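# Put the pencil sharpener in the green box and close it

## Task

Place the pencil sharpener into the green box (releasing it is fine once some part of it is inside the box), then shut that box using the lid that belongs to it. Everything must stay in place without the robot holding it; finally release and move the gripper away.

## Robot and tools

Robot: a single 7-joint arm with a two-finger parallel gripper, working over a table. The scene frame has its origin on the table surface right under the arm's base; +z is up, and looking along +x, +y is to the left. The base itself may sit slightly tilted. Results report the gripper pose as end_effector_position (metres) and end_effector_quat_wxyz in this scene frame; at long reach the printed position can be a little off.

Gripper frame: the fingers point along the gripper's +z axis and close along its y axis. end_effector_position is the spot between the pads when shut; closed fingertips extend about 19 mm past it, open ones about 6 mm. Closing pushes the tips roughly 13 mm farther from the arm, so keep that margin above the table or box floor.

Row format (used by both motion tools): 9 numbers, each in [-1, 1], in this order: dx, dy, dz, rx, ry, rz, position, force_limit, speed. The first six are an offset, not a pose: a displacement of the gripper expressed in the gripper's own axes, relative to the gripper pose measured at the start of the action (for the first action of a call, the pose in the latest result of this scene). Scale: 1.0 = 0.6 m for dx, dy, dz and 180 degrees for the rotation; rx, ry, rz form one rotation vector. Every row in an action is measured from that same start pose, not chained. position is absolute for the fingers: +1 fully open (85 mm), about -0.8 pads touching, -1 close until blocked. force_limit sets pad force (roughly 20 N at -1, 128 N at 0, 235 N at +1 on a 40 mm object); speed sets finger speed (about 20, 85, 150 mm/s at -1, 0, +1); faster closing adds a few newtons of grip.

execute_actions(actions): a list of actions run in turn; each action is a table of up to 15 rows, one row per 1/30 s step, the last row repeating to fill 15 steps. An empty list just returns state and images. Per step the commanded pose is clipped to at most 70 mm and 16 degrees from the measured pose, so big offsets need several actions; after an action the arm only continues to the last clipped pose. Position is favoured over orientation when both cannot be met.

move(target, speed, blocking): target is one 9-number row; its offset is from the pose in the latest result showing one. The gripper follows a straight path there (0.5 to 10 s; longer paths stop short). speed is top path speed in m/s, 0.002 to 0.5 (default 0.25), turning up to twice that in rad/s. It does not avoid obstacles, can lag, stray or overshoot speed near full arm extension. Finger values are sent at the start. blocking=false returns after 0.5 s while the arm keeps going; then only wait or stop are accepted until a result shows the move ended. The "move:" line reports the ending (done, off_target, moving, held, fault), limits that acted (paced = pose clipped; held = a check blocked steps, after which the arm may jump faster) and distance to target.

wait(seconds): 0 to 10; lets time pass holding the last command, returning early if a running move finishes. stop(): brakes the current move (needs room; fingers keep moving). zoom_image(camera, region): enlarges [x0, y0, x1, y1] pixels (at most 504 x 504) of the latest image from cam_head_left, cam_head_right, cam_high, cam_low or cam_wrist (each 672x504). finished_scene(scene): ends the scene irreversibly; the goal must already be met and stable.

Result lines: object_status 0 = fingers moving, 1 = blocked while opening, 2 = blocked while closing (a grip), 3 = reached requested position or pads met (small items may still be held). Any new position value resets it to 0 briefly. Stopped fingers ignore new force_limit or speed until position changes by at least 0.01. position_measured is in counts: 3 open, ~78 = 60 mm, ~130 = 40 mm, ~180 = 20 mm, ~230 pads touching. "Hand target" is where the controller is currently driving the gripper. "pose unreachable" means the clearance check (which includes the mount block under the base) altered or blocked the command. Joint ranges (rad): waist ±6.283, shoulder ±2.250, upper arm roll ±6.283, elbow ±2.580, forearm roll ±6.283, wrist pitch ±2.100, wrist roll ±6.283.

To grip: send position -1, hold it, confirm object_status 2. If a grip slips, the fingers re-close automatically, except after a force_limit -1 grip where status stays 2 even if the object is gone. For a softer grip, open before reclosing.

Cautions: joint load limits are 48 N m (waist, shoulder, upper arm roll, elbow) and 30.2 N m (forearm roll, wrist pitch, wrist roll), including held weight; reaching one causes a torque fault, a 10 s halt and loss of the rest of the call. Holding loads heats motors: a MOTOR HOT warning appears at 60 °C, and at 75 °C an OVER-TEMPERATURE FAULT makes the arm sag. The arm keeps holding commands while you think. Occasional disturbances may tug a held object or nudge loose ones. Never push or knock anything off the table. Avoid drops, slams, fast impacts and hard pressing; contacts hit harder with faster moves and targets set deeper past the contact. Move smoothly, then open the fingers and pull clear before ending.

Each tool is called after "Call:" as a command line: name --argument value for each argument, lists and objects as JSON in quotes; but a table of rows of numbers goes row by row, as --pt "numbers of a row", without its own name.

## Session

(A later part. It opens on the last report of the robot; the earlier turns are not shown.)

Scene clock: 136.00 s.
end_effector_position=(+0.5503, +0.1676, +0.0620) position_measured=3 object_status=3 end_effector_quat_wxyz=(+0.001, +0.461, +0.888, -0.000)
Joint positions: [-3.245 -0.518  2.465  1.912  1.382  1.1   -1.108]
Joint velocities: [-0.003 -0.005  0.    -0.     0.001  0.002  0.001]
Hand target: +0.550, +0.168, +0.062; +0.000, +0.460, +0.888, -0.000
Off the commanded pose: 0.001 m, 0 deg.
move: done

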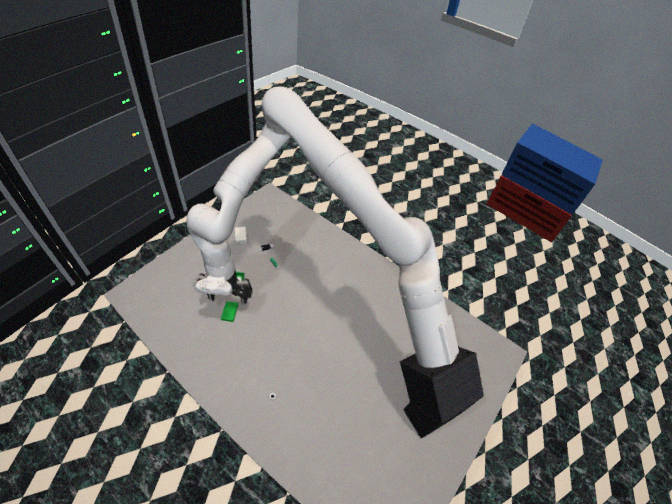

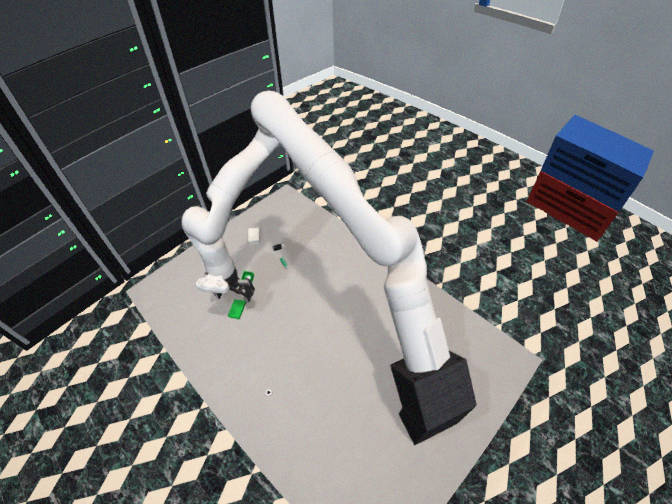

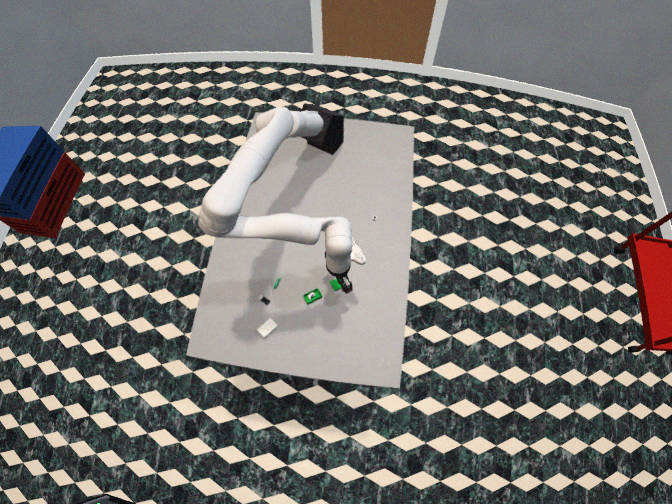

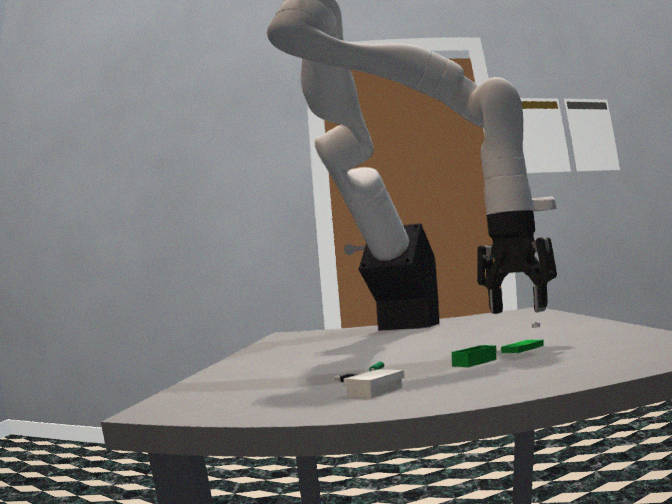

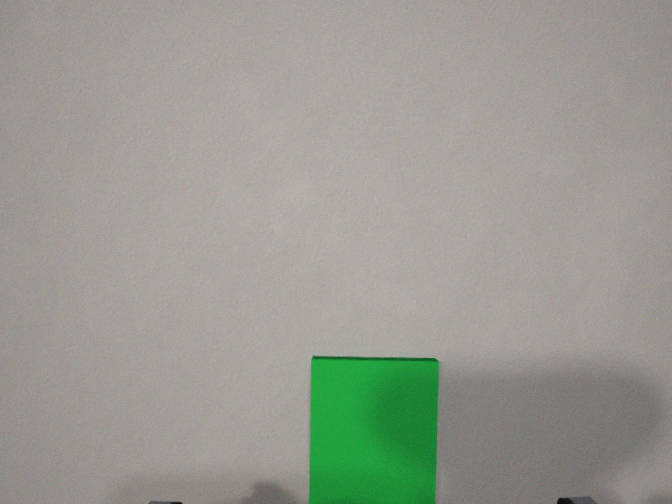

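Call:
move --target '[0.004,0.002,0.075,0,0,0,1,0,0]' --speed 0.04

Call:
zoom_image --camera "cam_low" --region '[440, 280, 580, 385]'

Scene clock: 142.63 s.
end_effector_position=(+0.5502, +0.1702, +0.0172) position_measured=3 object_status=3 end_effector_quat_wxyz=(+0.001, +0.461, +0.888, -0.000)
Joint positions: [-3.222 -0.603  2.506  1.892  1.479  1.057 -1.148]
Joint velocities: [ 0.    -0.004  0.002 -0.     0.002 -0.001 -0.002]
Hand target: +0.550, +0.170, +0.017; +0.001, +0.461, +0.888, -0.000
Off the commanded pose: 0.000 m, 0 deg.
move: done

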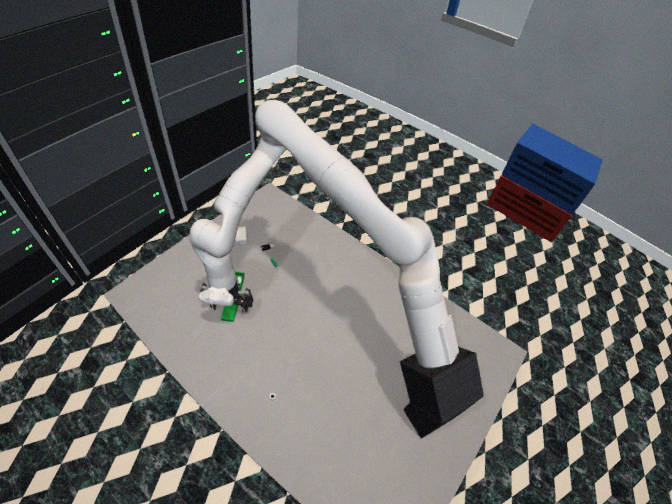

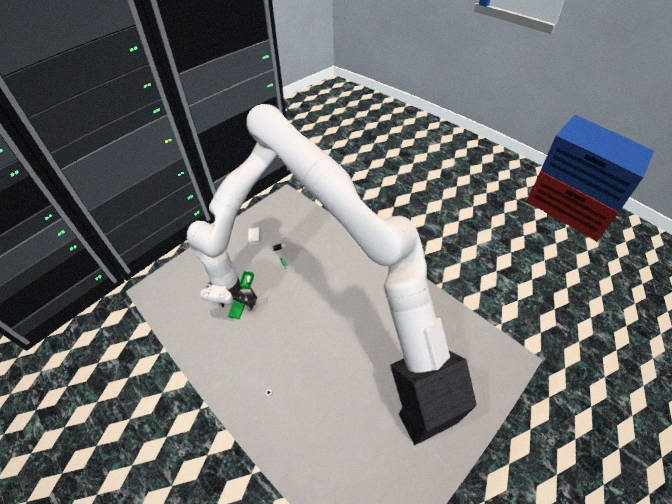

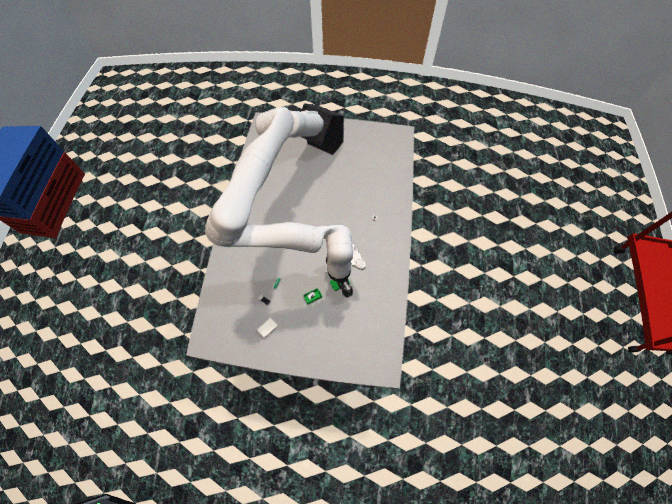

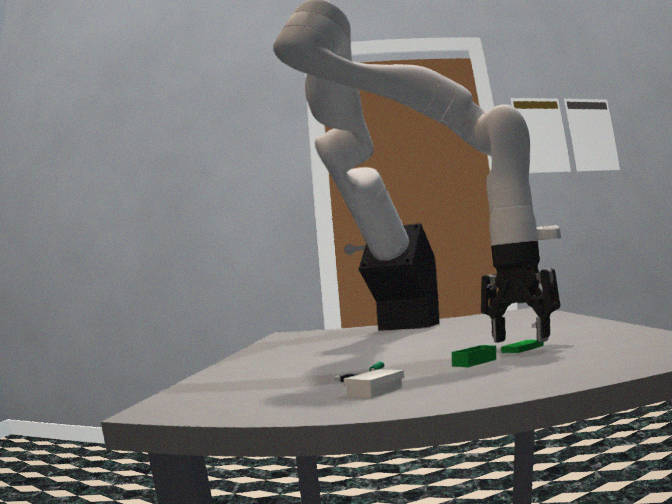

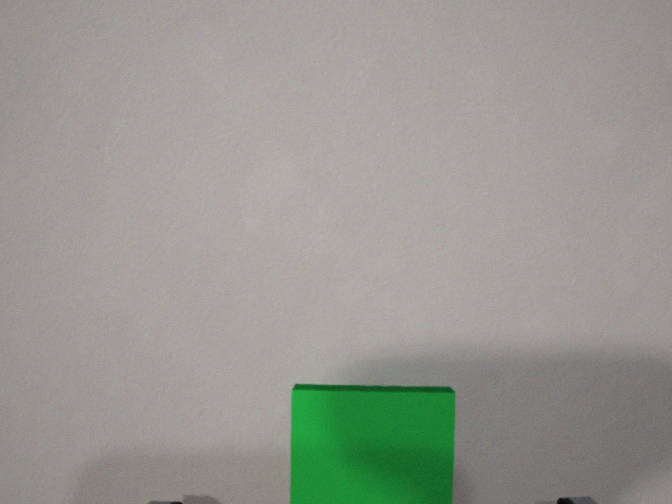

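Region (440, 280, 580, 385) of cam_low's 672x504 image, scaled by 3.600, with more detail than that image has; it fills the top 378 rows of this view, and the rest is white.

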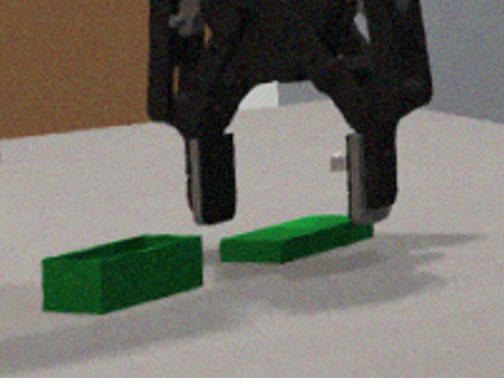

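Same view as at release. Lower ~5 mm, grip.

Call:
move --target '[0,0,0.009,0,0,0,1,0,0]' --speed 0.02

Call:
move --target '[0,0,0,0,0,0,-1,-0.6,-0.5]'

Call:
move --target '[0,0,-0.07,0,0,0,-1,-0.6,-0.5]' --speed 0.04

Call:
move --target '[-0.15,0,0,0,0,0,-1,-0.6,-0.5]' --speed 0.08

Call:
zoom_image --camera "cam_low" --region '[400, 280, 540, 385]'

Scene clock: 149.43 s.
end_effector_position=(+0.5503, +0.1702, +0.0119) position_measured=3 object_status=3 end_effector_quat_wxyz=(+0.001, +0.461, +0.888, -0.000)
Joint positions: [-3.218 -0.613  2.51   1.889  1.491  1.052 -1.152]
Joint velocities: [ 0.    -0.002  0.    -0.001  0.001 -0.    -0.002]
Hand target: +0.550, +0.170, +0.012; +0.001, +0.461, +0.888, -0.000
Off the commanded pose: 0.000 m, 0 deg.
move: done

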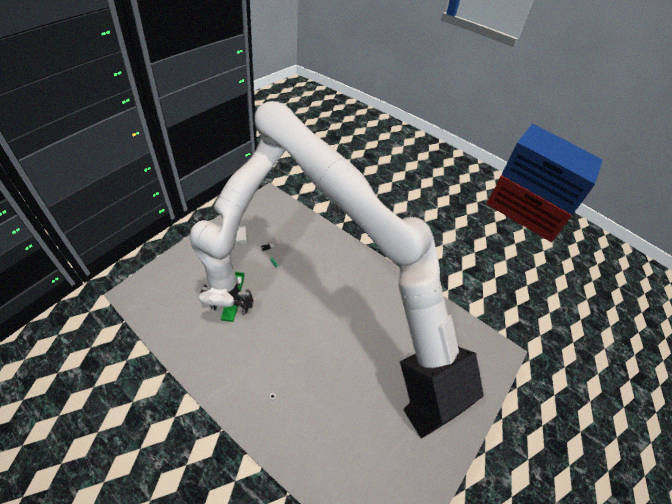

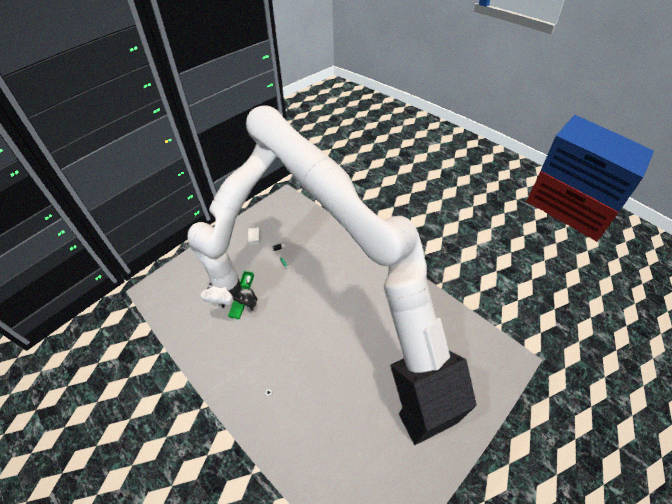

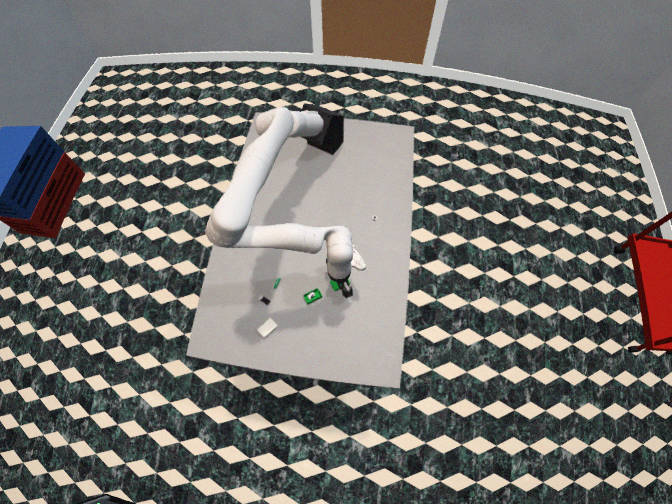

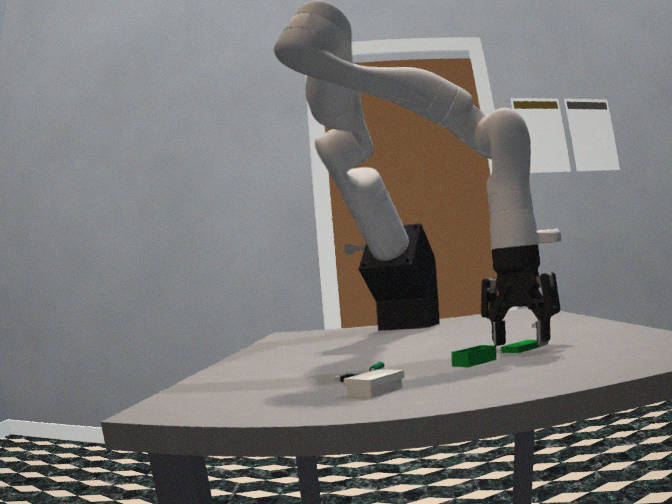

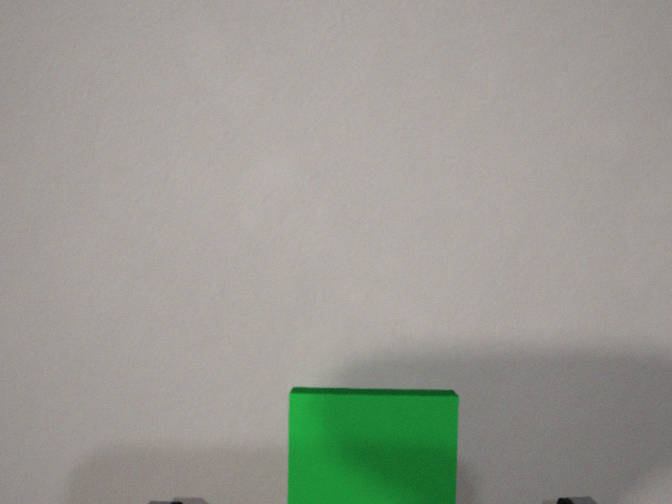

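Scene clock: 150.70 s.
end_effector_position=(+0.5515, +0.1739, +0.0172) position_measured=140 object_status=2 end_effector_quat_wxyz=(+0.002, +0.460, +0.888, +0.004)
Joint positions: [-3.221 -0.607  2.5    1.891  1.489  1.056 -1.152]
Joint velocities: [ 0.002 -0.003 -0.004 -0.     0.001  0.002 -0.002]
Hand target: +0.550, +0.170, +0.012; +0.001, +0.461, +0.888, -0.000
Off the commanded pose: 0.007 m, 1 deg.
move: off_target

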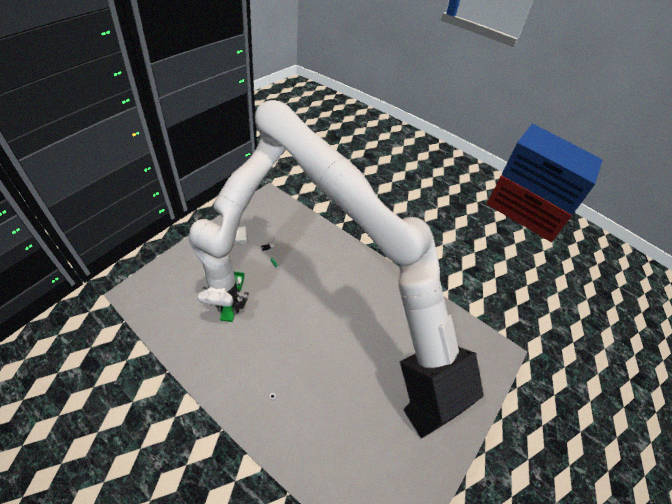

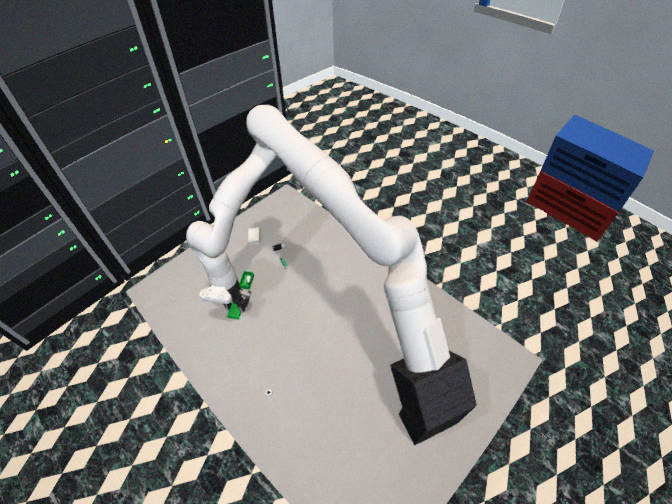

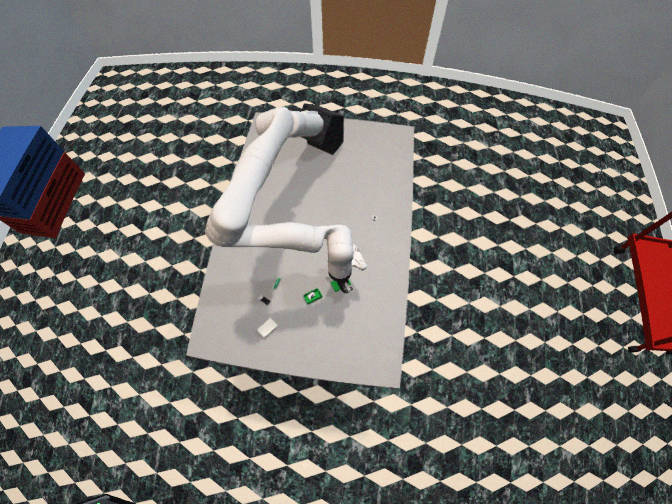

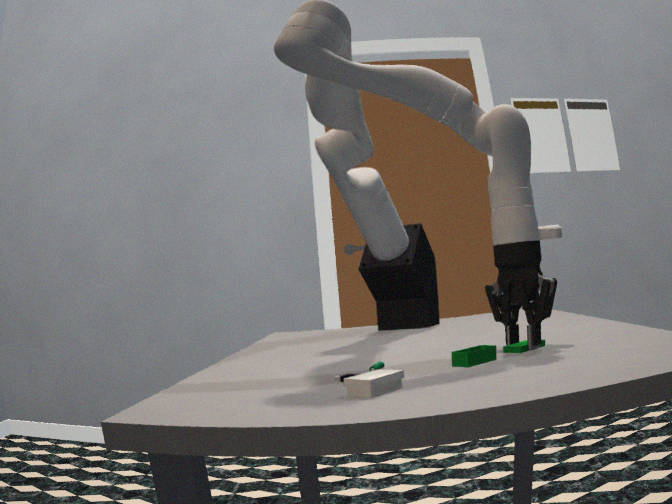

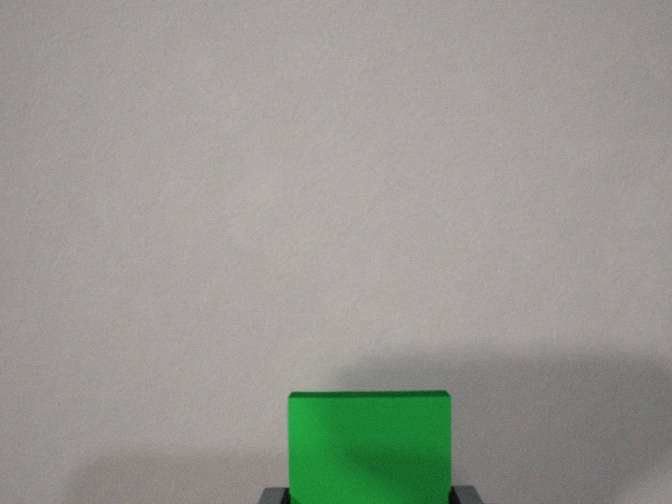

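Scene clock: 152.00 s.
end_effector_position=(+0.5510, +0.1736, +0.0590) position_measured=140 object_status=2 end_effector_quat_wxyz=(+0.001, +0.460, +0.888, +0.004)
Joint positions: [-3.249 -0.531  2.464  1.908  1.399  1.098 -1.119]
Joint velocities: [-0.     0.003 -0.     0.    -0.001  0.002  0.001]
Hand target: +0.551, +0.174, +0.059; +0.001, +0.460, +0.888, +0.004
Off the commanded pose: 0.000 m, 0 deg.
move: done

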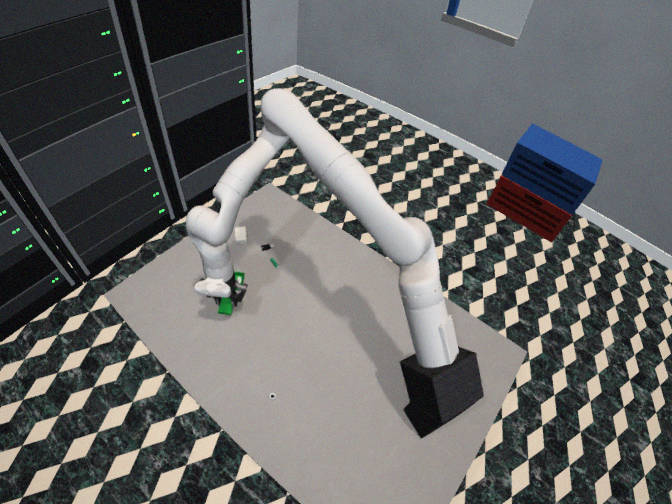

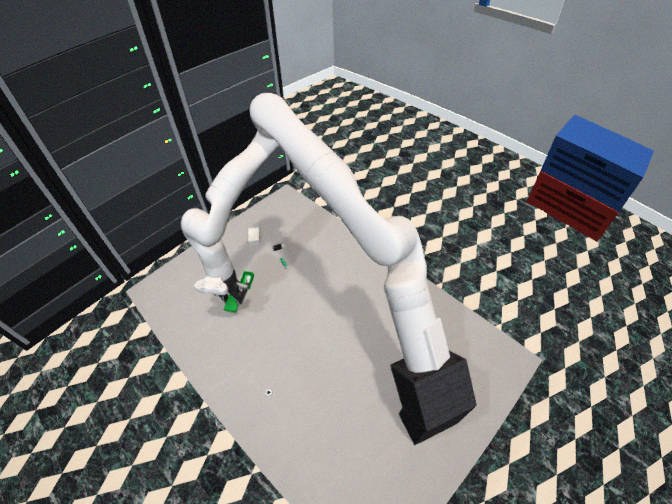

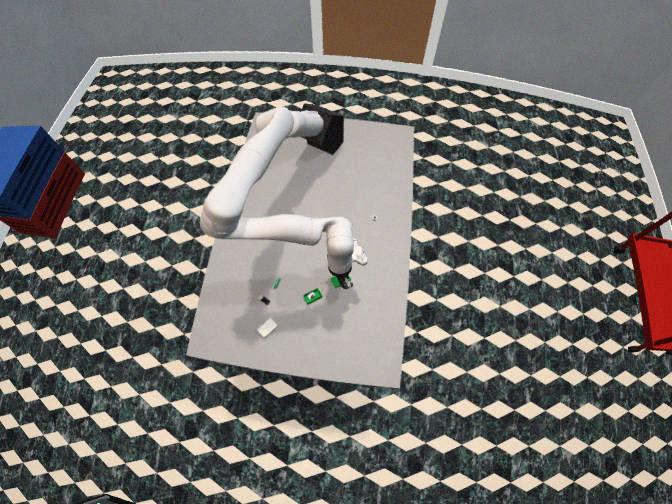

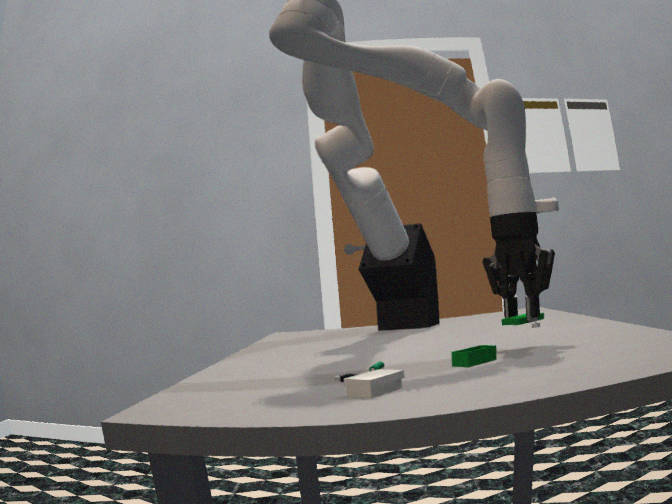

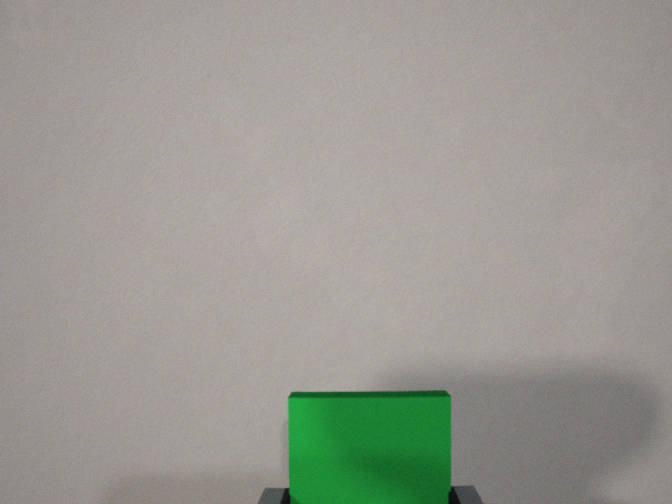

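Scene clock: 153.43 s.
end_effector_position=(+0.6029, +0.1009, +0.0589) position_measured=140 object_status=2 end_effector_quat_wxyz=(+0.001, +0.460, +0.888, +0.005)
Joint positions: [-3.049 -0.398  2.456  1.875  1.307  0.975 -0.859]
Joint velocities: [ 0.005  0.004  0.003 -0.002 -0.003 -0.004  0.003]
Hand target: +0.603, +0.100, +0.059; +0.001, +0.460, +0.888, +0.005
Off the commanded pose: 0.001 m, 0 deg.
move: done

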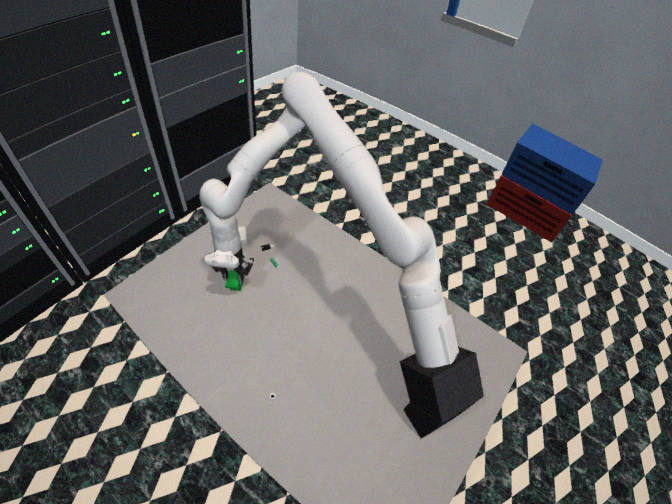

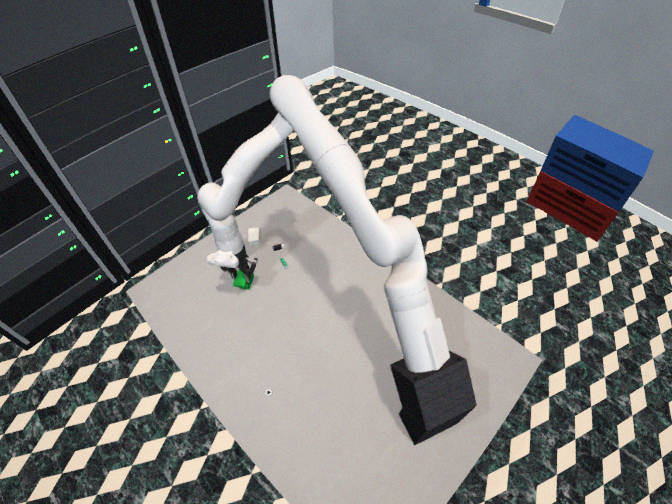

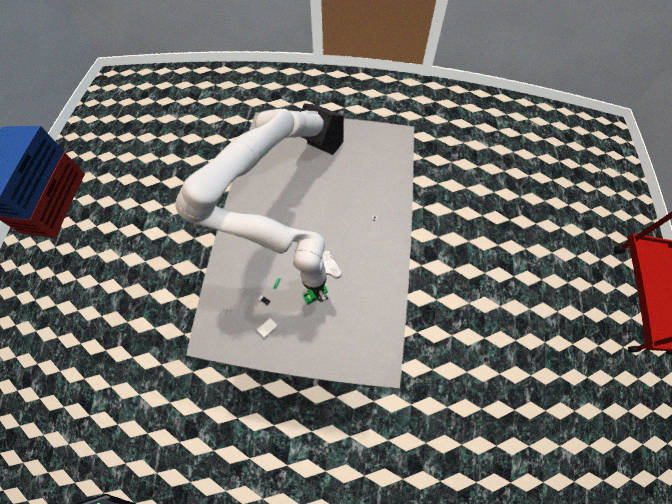

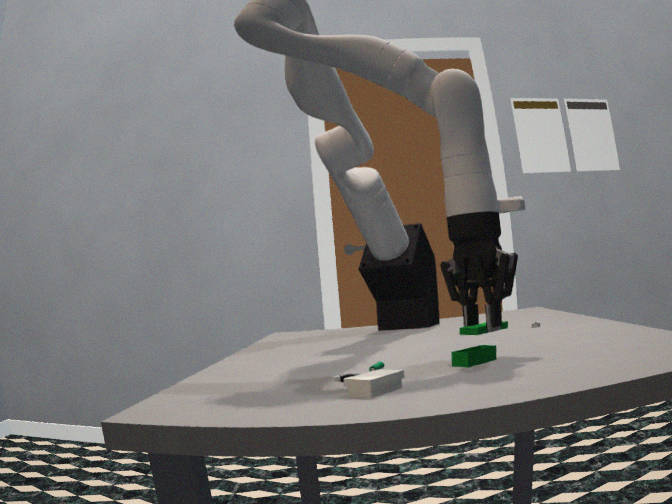

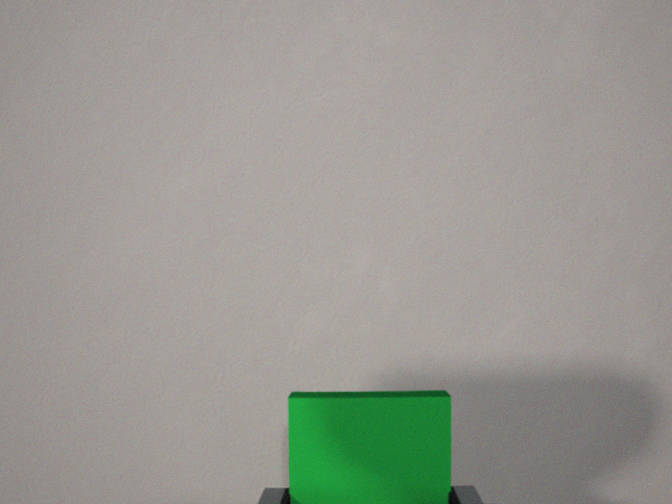

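Region (400, 280, 540, 385) of cam_low's 672x504 image, scaled by 3.600, with more detail than that image has; it fills the top 378 rows of this view, and the rest is white.

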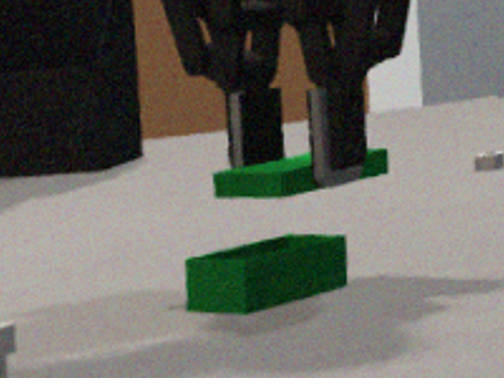

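Call:
move --target '[-0.033,-0.003,0,0,0,0,-1,-0.6,-0.5]' --speed 0.04

Scene clock: 159.90 s.
end_effector_position=(+0.6128, +0.0841, +0.0589) position_measured=140 object_status=2 end_effector_quat_wxyz=(+0.001, +0.459, +0.888, +0.005)
Joint positions: [-3.003 -0.372  2.455  1.866  1.281  0.946 -0.797]
Joint velocities: [ 0.003  0.003  0.002  0.    -0.002 -0.001  0.005]
Hand target: +0.613, +0.084, +0.059; +0.001, +0.460, +0.888, +0.005
Off the commanded pose: 0.000 m, 0 deg.
move: done

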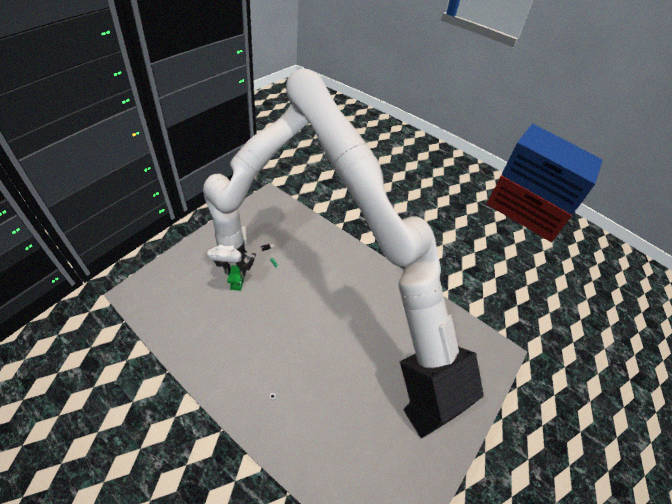

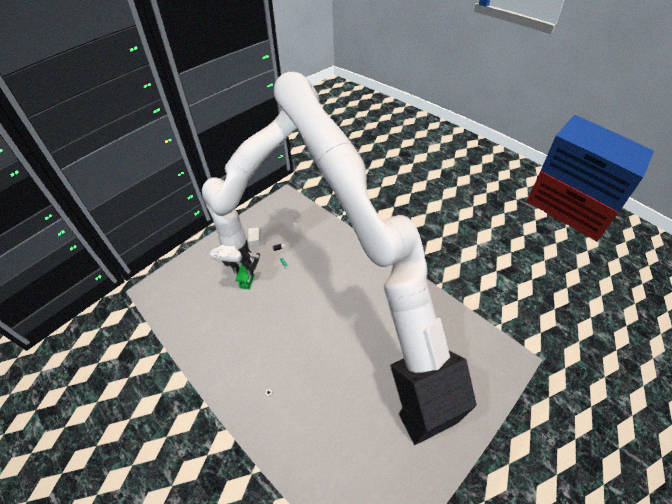

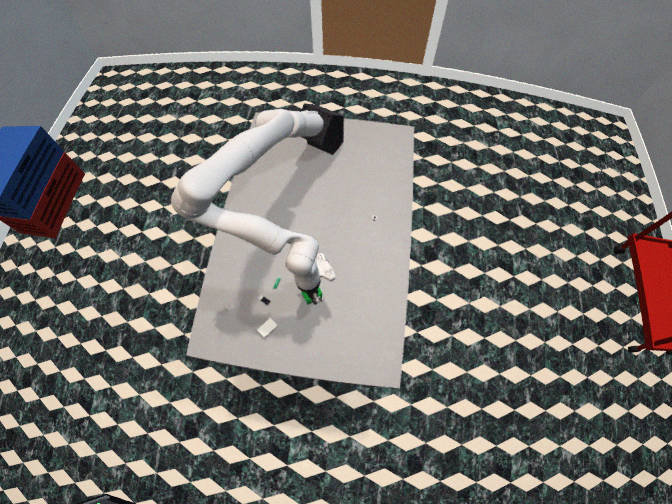

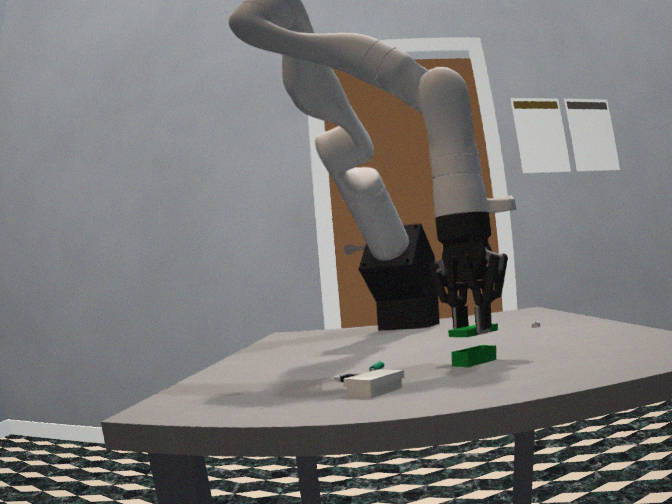

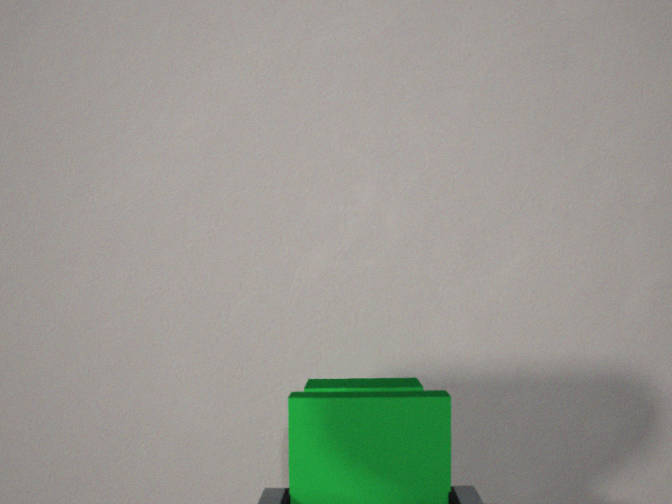

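Call:
move --target '[0.002,-0.003,0.045,0,0,0,-1,-0.6,-0.5]' --speed 0.02

Call:
zoom_image --camera "cam_low" --region '[400, 280, 540, 385]'

Scene clock: 169.47 s.
end_effector_position=(+0.6110, +0.0841, +0.0320) position_measured=140 object_status=2 end_effector_quat_wxyz=(+0.001, +0.459, +0.888, +0.005)
Joint positions: [-2.997 -0.425  2.48   1.864  1.346  0.918 -0.837]
Joint velocities: [-0.    -0.002 -0.001  0.     0.001 -0.001  0.001]
Hand target: +0.611, +0.084, +0.032; +0.001, +0.459, +0.888, +0.005
Off the commanded pose: 0.000 m, 0 deg.
move: done

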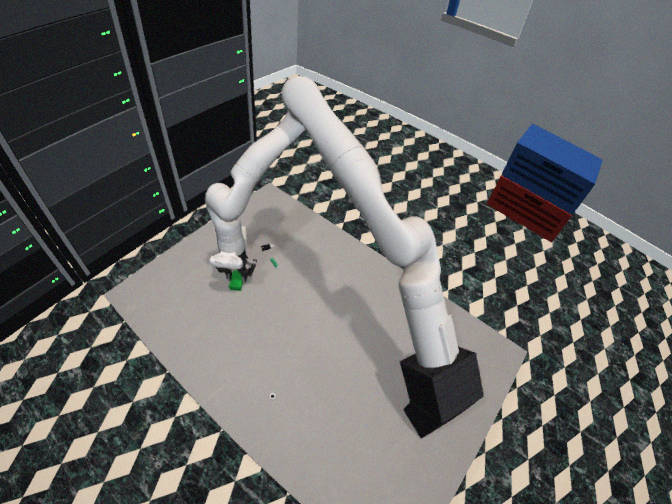

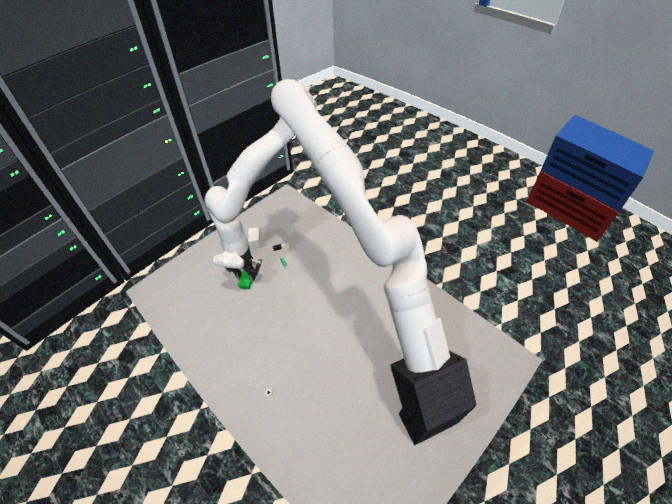

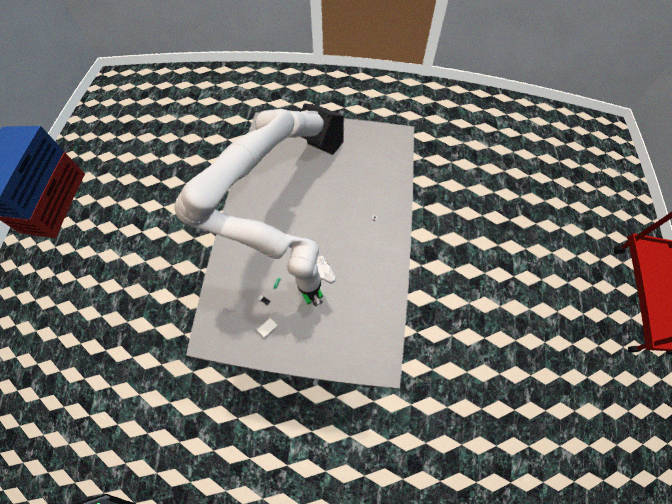

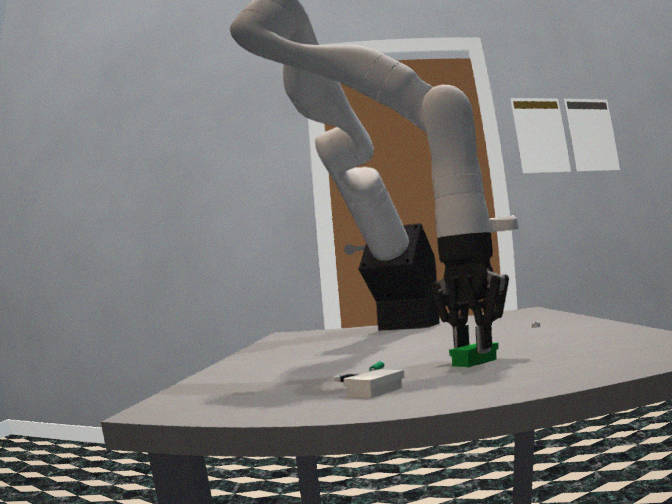

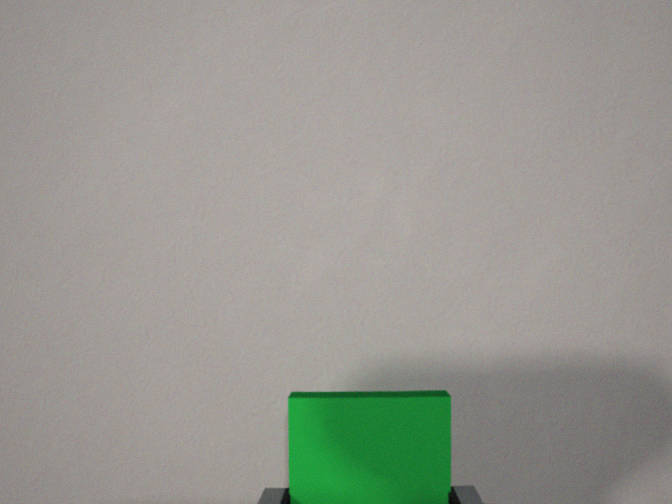

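Region (400, 280, 540, 385) of cam_low's 672x504 image, scaled by 3.600, with more detail than that image has; it fills the top 378 rows of this view, and the rest is white.

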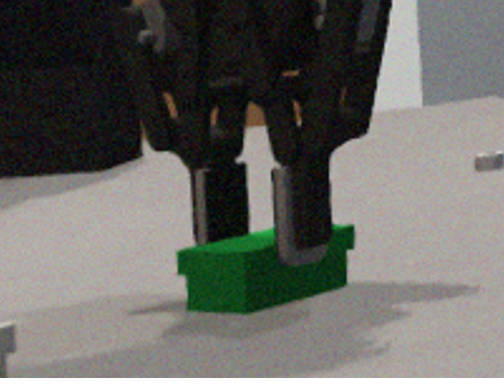

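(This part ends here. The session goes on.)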